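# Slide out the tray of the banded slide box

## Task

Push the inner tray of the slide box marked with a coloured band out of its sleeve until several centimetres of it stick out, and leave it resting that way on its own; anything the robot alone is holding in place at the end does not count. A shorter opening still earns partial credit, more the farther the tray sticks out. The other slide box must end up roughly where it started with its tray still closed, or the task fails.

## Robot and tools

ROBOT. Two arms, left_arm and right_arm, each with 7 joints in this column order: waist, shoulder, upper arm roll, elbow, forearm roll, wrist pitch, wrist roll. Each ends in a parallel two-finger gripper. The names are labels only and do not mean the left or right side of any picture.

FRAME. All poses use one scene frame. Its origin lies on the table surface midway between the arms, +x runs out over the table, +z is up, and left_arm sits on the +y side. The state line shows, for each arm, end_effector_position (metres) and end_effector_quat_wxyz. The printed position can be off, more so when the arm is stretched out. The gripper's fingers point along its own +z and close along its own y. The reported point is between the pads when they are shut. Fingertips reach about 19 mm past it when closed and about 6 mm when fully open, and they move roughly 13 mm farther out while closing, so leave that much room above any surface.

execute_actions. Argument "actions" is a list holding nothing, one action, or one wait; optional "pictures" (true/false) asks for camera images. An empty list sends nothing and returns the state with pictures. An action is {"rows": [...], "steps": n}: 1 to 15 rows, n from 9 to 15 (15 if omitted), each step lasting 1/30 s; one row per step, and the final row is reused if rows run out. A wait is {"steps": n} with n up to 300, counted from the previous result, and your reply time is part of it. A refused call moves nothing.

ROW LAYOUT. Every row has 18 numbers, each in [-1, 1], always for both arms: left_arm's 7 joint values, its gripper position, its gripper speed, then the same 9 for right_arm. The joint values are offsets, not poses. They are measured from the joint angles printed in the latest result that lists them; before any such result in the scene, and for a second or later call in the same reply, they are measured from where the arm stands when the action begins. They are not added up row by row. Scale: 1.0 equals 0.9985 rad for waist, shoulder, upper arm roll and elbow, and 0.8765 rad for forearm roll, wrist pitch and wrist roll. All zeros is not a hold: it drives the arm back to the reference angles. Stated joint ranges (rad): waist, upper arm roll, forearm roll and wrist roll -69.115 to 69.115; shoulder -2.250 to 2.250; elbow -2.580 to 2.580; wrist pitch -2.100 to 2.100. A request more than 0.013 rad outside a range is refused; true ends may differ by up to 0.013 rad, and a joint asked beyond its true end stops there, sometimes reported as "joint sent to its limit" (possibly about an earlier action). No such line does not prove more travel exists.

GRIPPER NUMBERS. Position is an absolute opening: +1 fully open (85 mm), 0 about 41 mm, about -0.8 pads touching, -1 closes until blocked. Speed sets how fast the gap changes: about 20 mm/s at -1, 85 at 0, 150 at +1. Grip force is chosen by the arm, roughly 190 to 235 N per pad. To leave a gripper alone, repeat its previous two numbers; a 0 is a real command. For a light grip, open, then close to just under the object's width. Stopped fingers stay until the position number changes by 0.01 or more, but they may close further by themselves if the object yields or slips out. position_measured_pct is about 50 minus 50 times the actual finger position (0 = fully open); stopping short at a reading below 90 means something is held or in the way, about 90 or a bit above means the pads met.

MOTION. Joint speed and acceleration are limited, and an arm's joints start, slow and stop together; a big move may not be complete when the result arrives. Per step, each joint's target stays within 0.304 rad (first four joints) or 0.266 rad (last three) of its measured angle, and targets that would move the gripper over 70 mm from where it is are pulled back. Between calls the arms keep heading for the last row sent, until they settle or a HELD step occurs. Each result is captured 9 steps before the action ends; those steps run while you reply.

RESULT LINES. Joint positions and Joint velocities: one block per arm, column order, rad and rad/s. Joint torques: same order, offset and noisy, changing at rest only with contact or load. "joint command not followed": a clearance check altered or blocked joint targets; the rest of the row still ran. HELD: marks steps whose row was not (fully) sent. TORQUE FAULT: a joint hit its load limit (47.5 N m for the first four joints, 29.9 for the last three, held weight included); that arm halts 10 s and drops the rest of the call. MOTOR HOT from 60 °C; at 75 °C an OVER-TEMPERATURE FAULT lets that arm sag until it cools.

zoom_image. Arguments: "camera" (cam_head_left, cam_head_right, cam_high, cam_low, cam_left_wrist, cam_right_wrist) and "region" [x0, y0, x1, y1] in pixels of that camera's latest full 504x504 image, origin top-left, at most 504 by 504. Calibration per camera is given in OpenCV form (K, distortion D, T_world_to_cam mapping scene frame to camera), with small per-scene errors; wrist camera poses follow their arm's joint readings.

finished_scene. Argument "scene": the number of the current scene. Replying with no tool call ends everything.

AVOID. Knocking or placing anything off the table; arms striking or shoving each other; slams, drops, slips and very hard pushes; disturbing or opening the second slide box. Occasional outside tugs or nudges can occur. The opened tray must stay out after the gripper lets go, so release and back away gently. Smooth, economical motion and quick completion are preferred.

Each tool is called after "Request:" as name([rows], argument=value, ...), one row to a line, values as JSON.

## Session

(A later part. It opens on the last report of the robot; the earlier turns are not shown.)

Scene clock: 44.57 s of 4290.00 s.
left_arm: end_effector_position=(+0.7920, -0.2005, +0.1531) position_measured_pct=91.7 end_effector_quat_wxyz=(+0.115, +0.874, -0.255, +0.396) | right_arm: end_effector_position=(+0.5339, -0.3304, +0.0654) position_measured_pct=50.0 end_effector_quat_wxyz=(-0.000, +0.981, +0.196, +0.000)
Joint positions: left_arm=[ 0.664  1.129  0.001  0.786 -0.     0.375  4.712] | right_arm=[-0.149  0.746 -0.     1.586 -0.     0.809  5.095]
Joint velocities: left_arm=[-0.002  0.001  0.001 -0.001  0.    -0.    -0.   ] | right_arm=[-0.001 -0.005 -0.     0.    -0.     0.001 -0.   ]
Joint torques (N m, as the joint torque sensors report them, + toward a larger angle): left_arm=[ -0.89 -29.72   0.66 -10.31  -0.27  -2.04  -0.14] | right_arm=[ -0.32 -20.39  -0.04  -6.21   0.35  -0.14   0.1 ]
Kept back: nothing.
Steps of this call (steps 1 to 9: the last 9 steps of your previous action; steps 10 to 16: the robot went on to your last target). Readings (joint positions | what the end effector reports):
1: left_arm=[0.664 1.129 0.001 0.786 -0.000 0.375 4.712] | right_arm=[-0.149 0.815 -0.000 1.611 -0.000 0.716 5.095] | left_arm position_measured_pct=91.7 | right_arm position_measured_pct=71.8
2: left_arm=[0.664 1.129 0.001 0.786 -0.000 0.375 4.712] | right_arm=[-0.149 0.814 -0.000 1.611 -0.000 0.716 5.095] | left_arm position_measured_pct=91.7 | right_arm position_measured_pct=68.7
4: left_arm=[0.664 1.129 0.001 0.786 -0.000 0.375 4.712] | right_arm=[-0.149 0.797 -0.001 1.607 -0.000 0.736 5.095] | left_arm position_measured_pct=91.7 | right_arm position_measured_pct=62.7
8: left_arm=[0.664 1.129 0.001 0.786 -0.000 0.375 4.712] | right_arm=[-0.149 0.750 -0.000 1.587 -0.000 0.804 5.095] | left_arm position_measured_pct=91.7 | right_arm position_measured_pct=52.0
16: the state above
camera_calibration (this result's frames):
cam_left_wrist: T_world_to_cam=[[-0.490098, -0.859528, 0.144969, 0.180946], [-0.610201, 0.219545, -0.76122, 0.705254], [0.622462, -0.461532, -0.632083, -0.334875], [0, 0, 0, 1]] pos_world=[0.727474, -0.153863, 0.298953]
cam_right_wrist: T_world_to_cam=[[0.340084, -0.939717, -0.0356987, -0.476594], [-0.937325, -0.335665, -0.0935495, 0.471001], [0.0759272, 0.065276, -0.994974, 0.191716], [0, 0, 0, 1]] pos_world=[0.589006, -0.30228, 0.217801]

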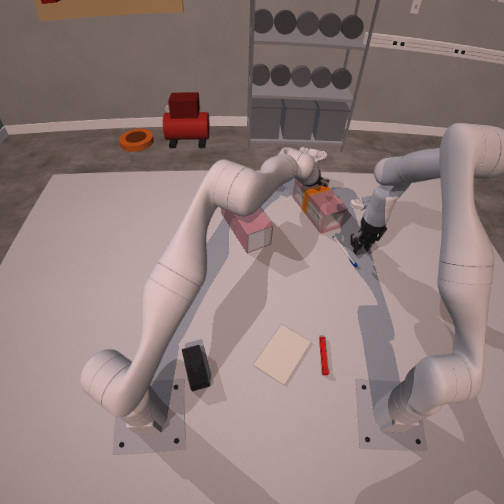

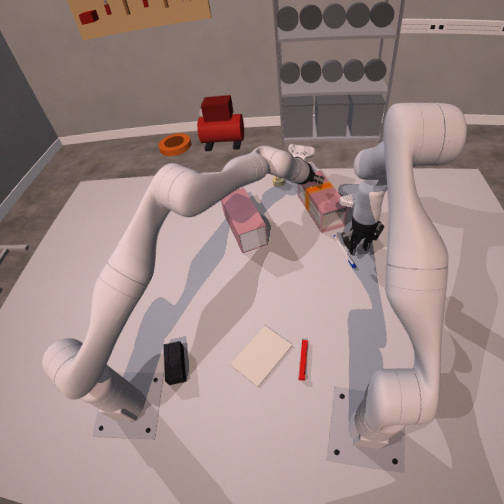

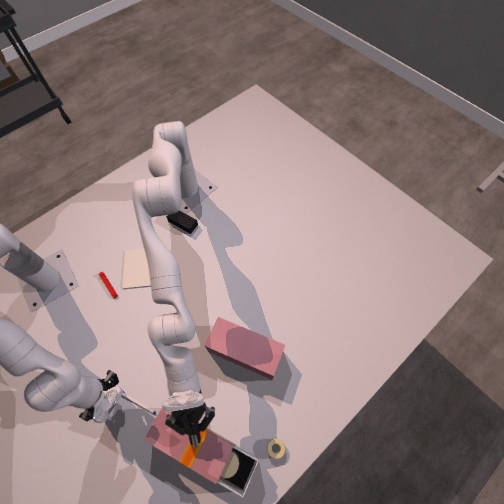

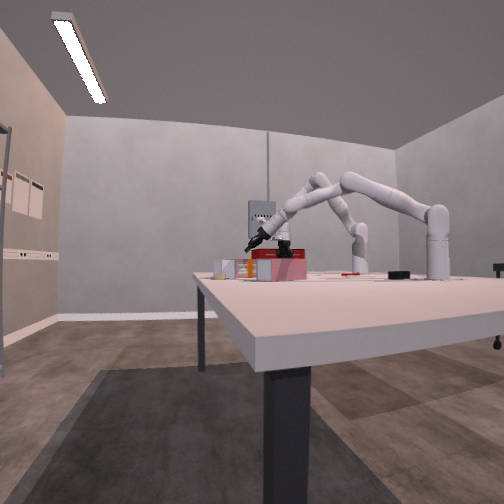

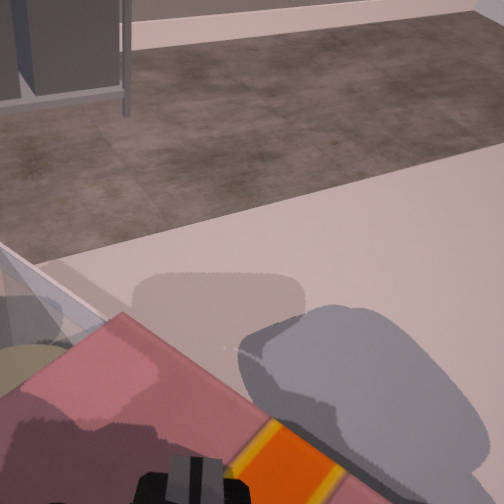

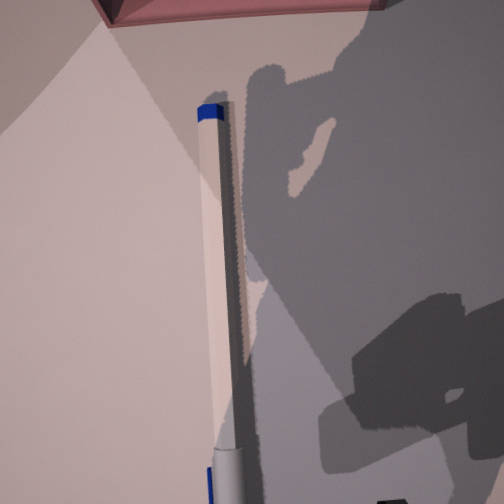

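The tray is out about 7–8 cm, the other box is unchanged, and both arms are clear.

Request:
finished_scene(scene=2)

The scene is finished: the task was done.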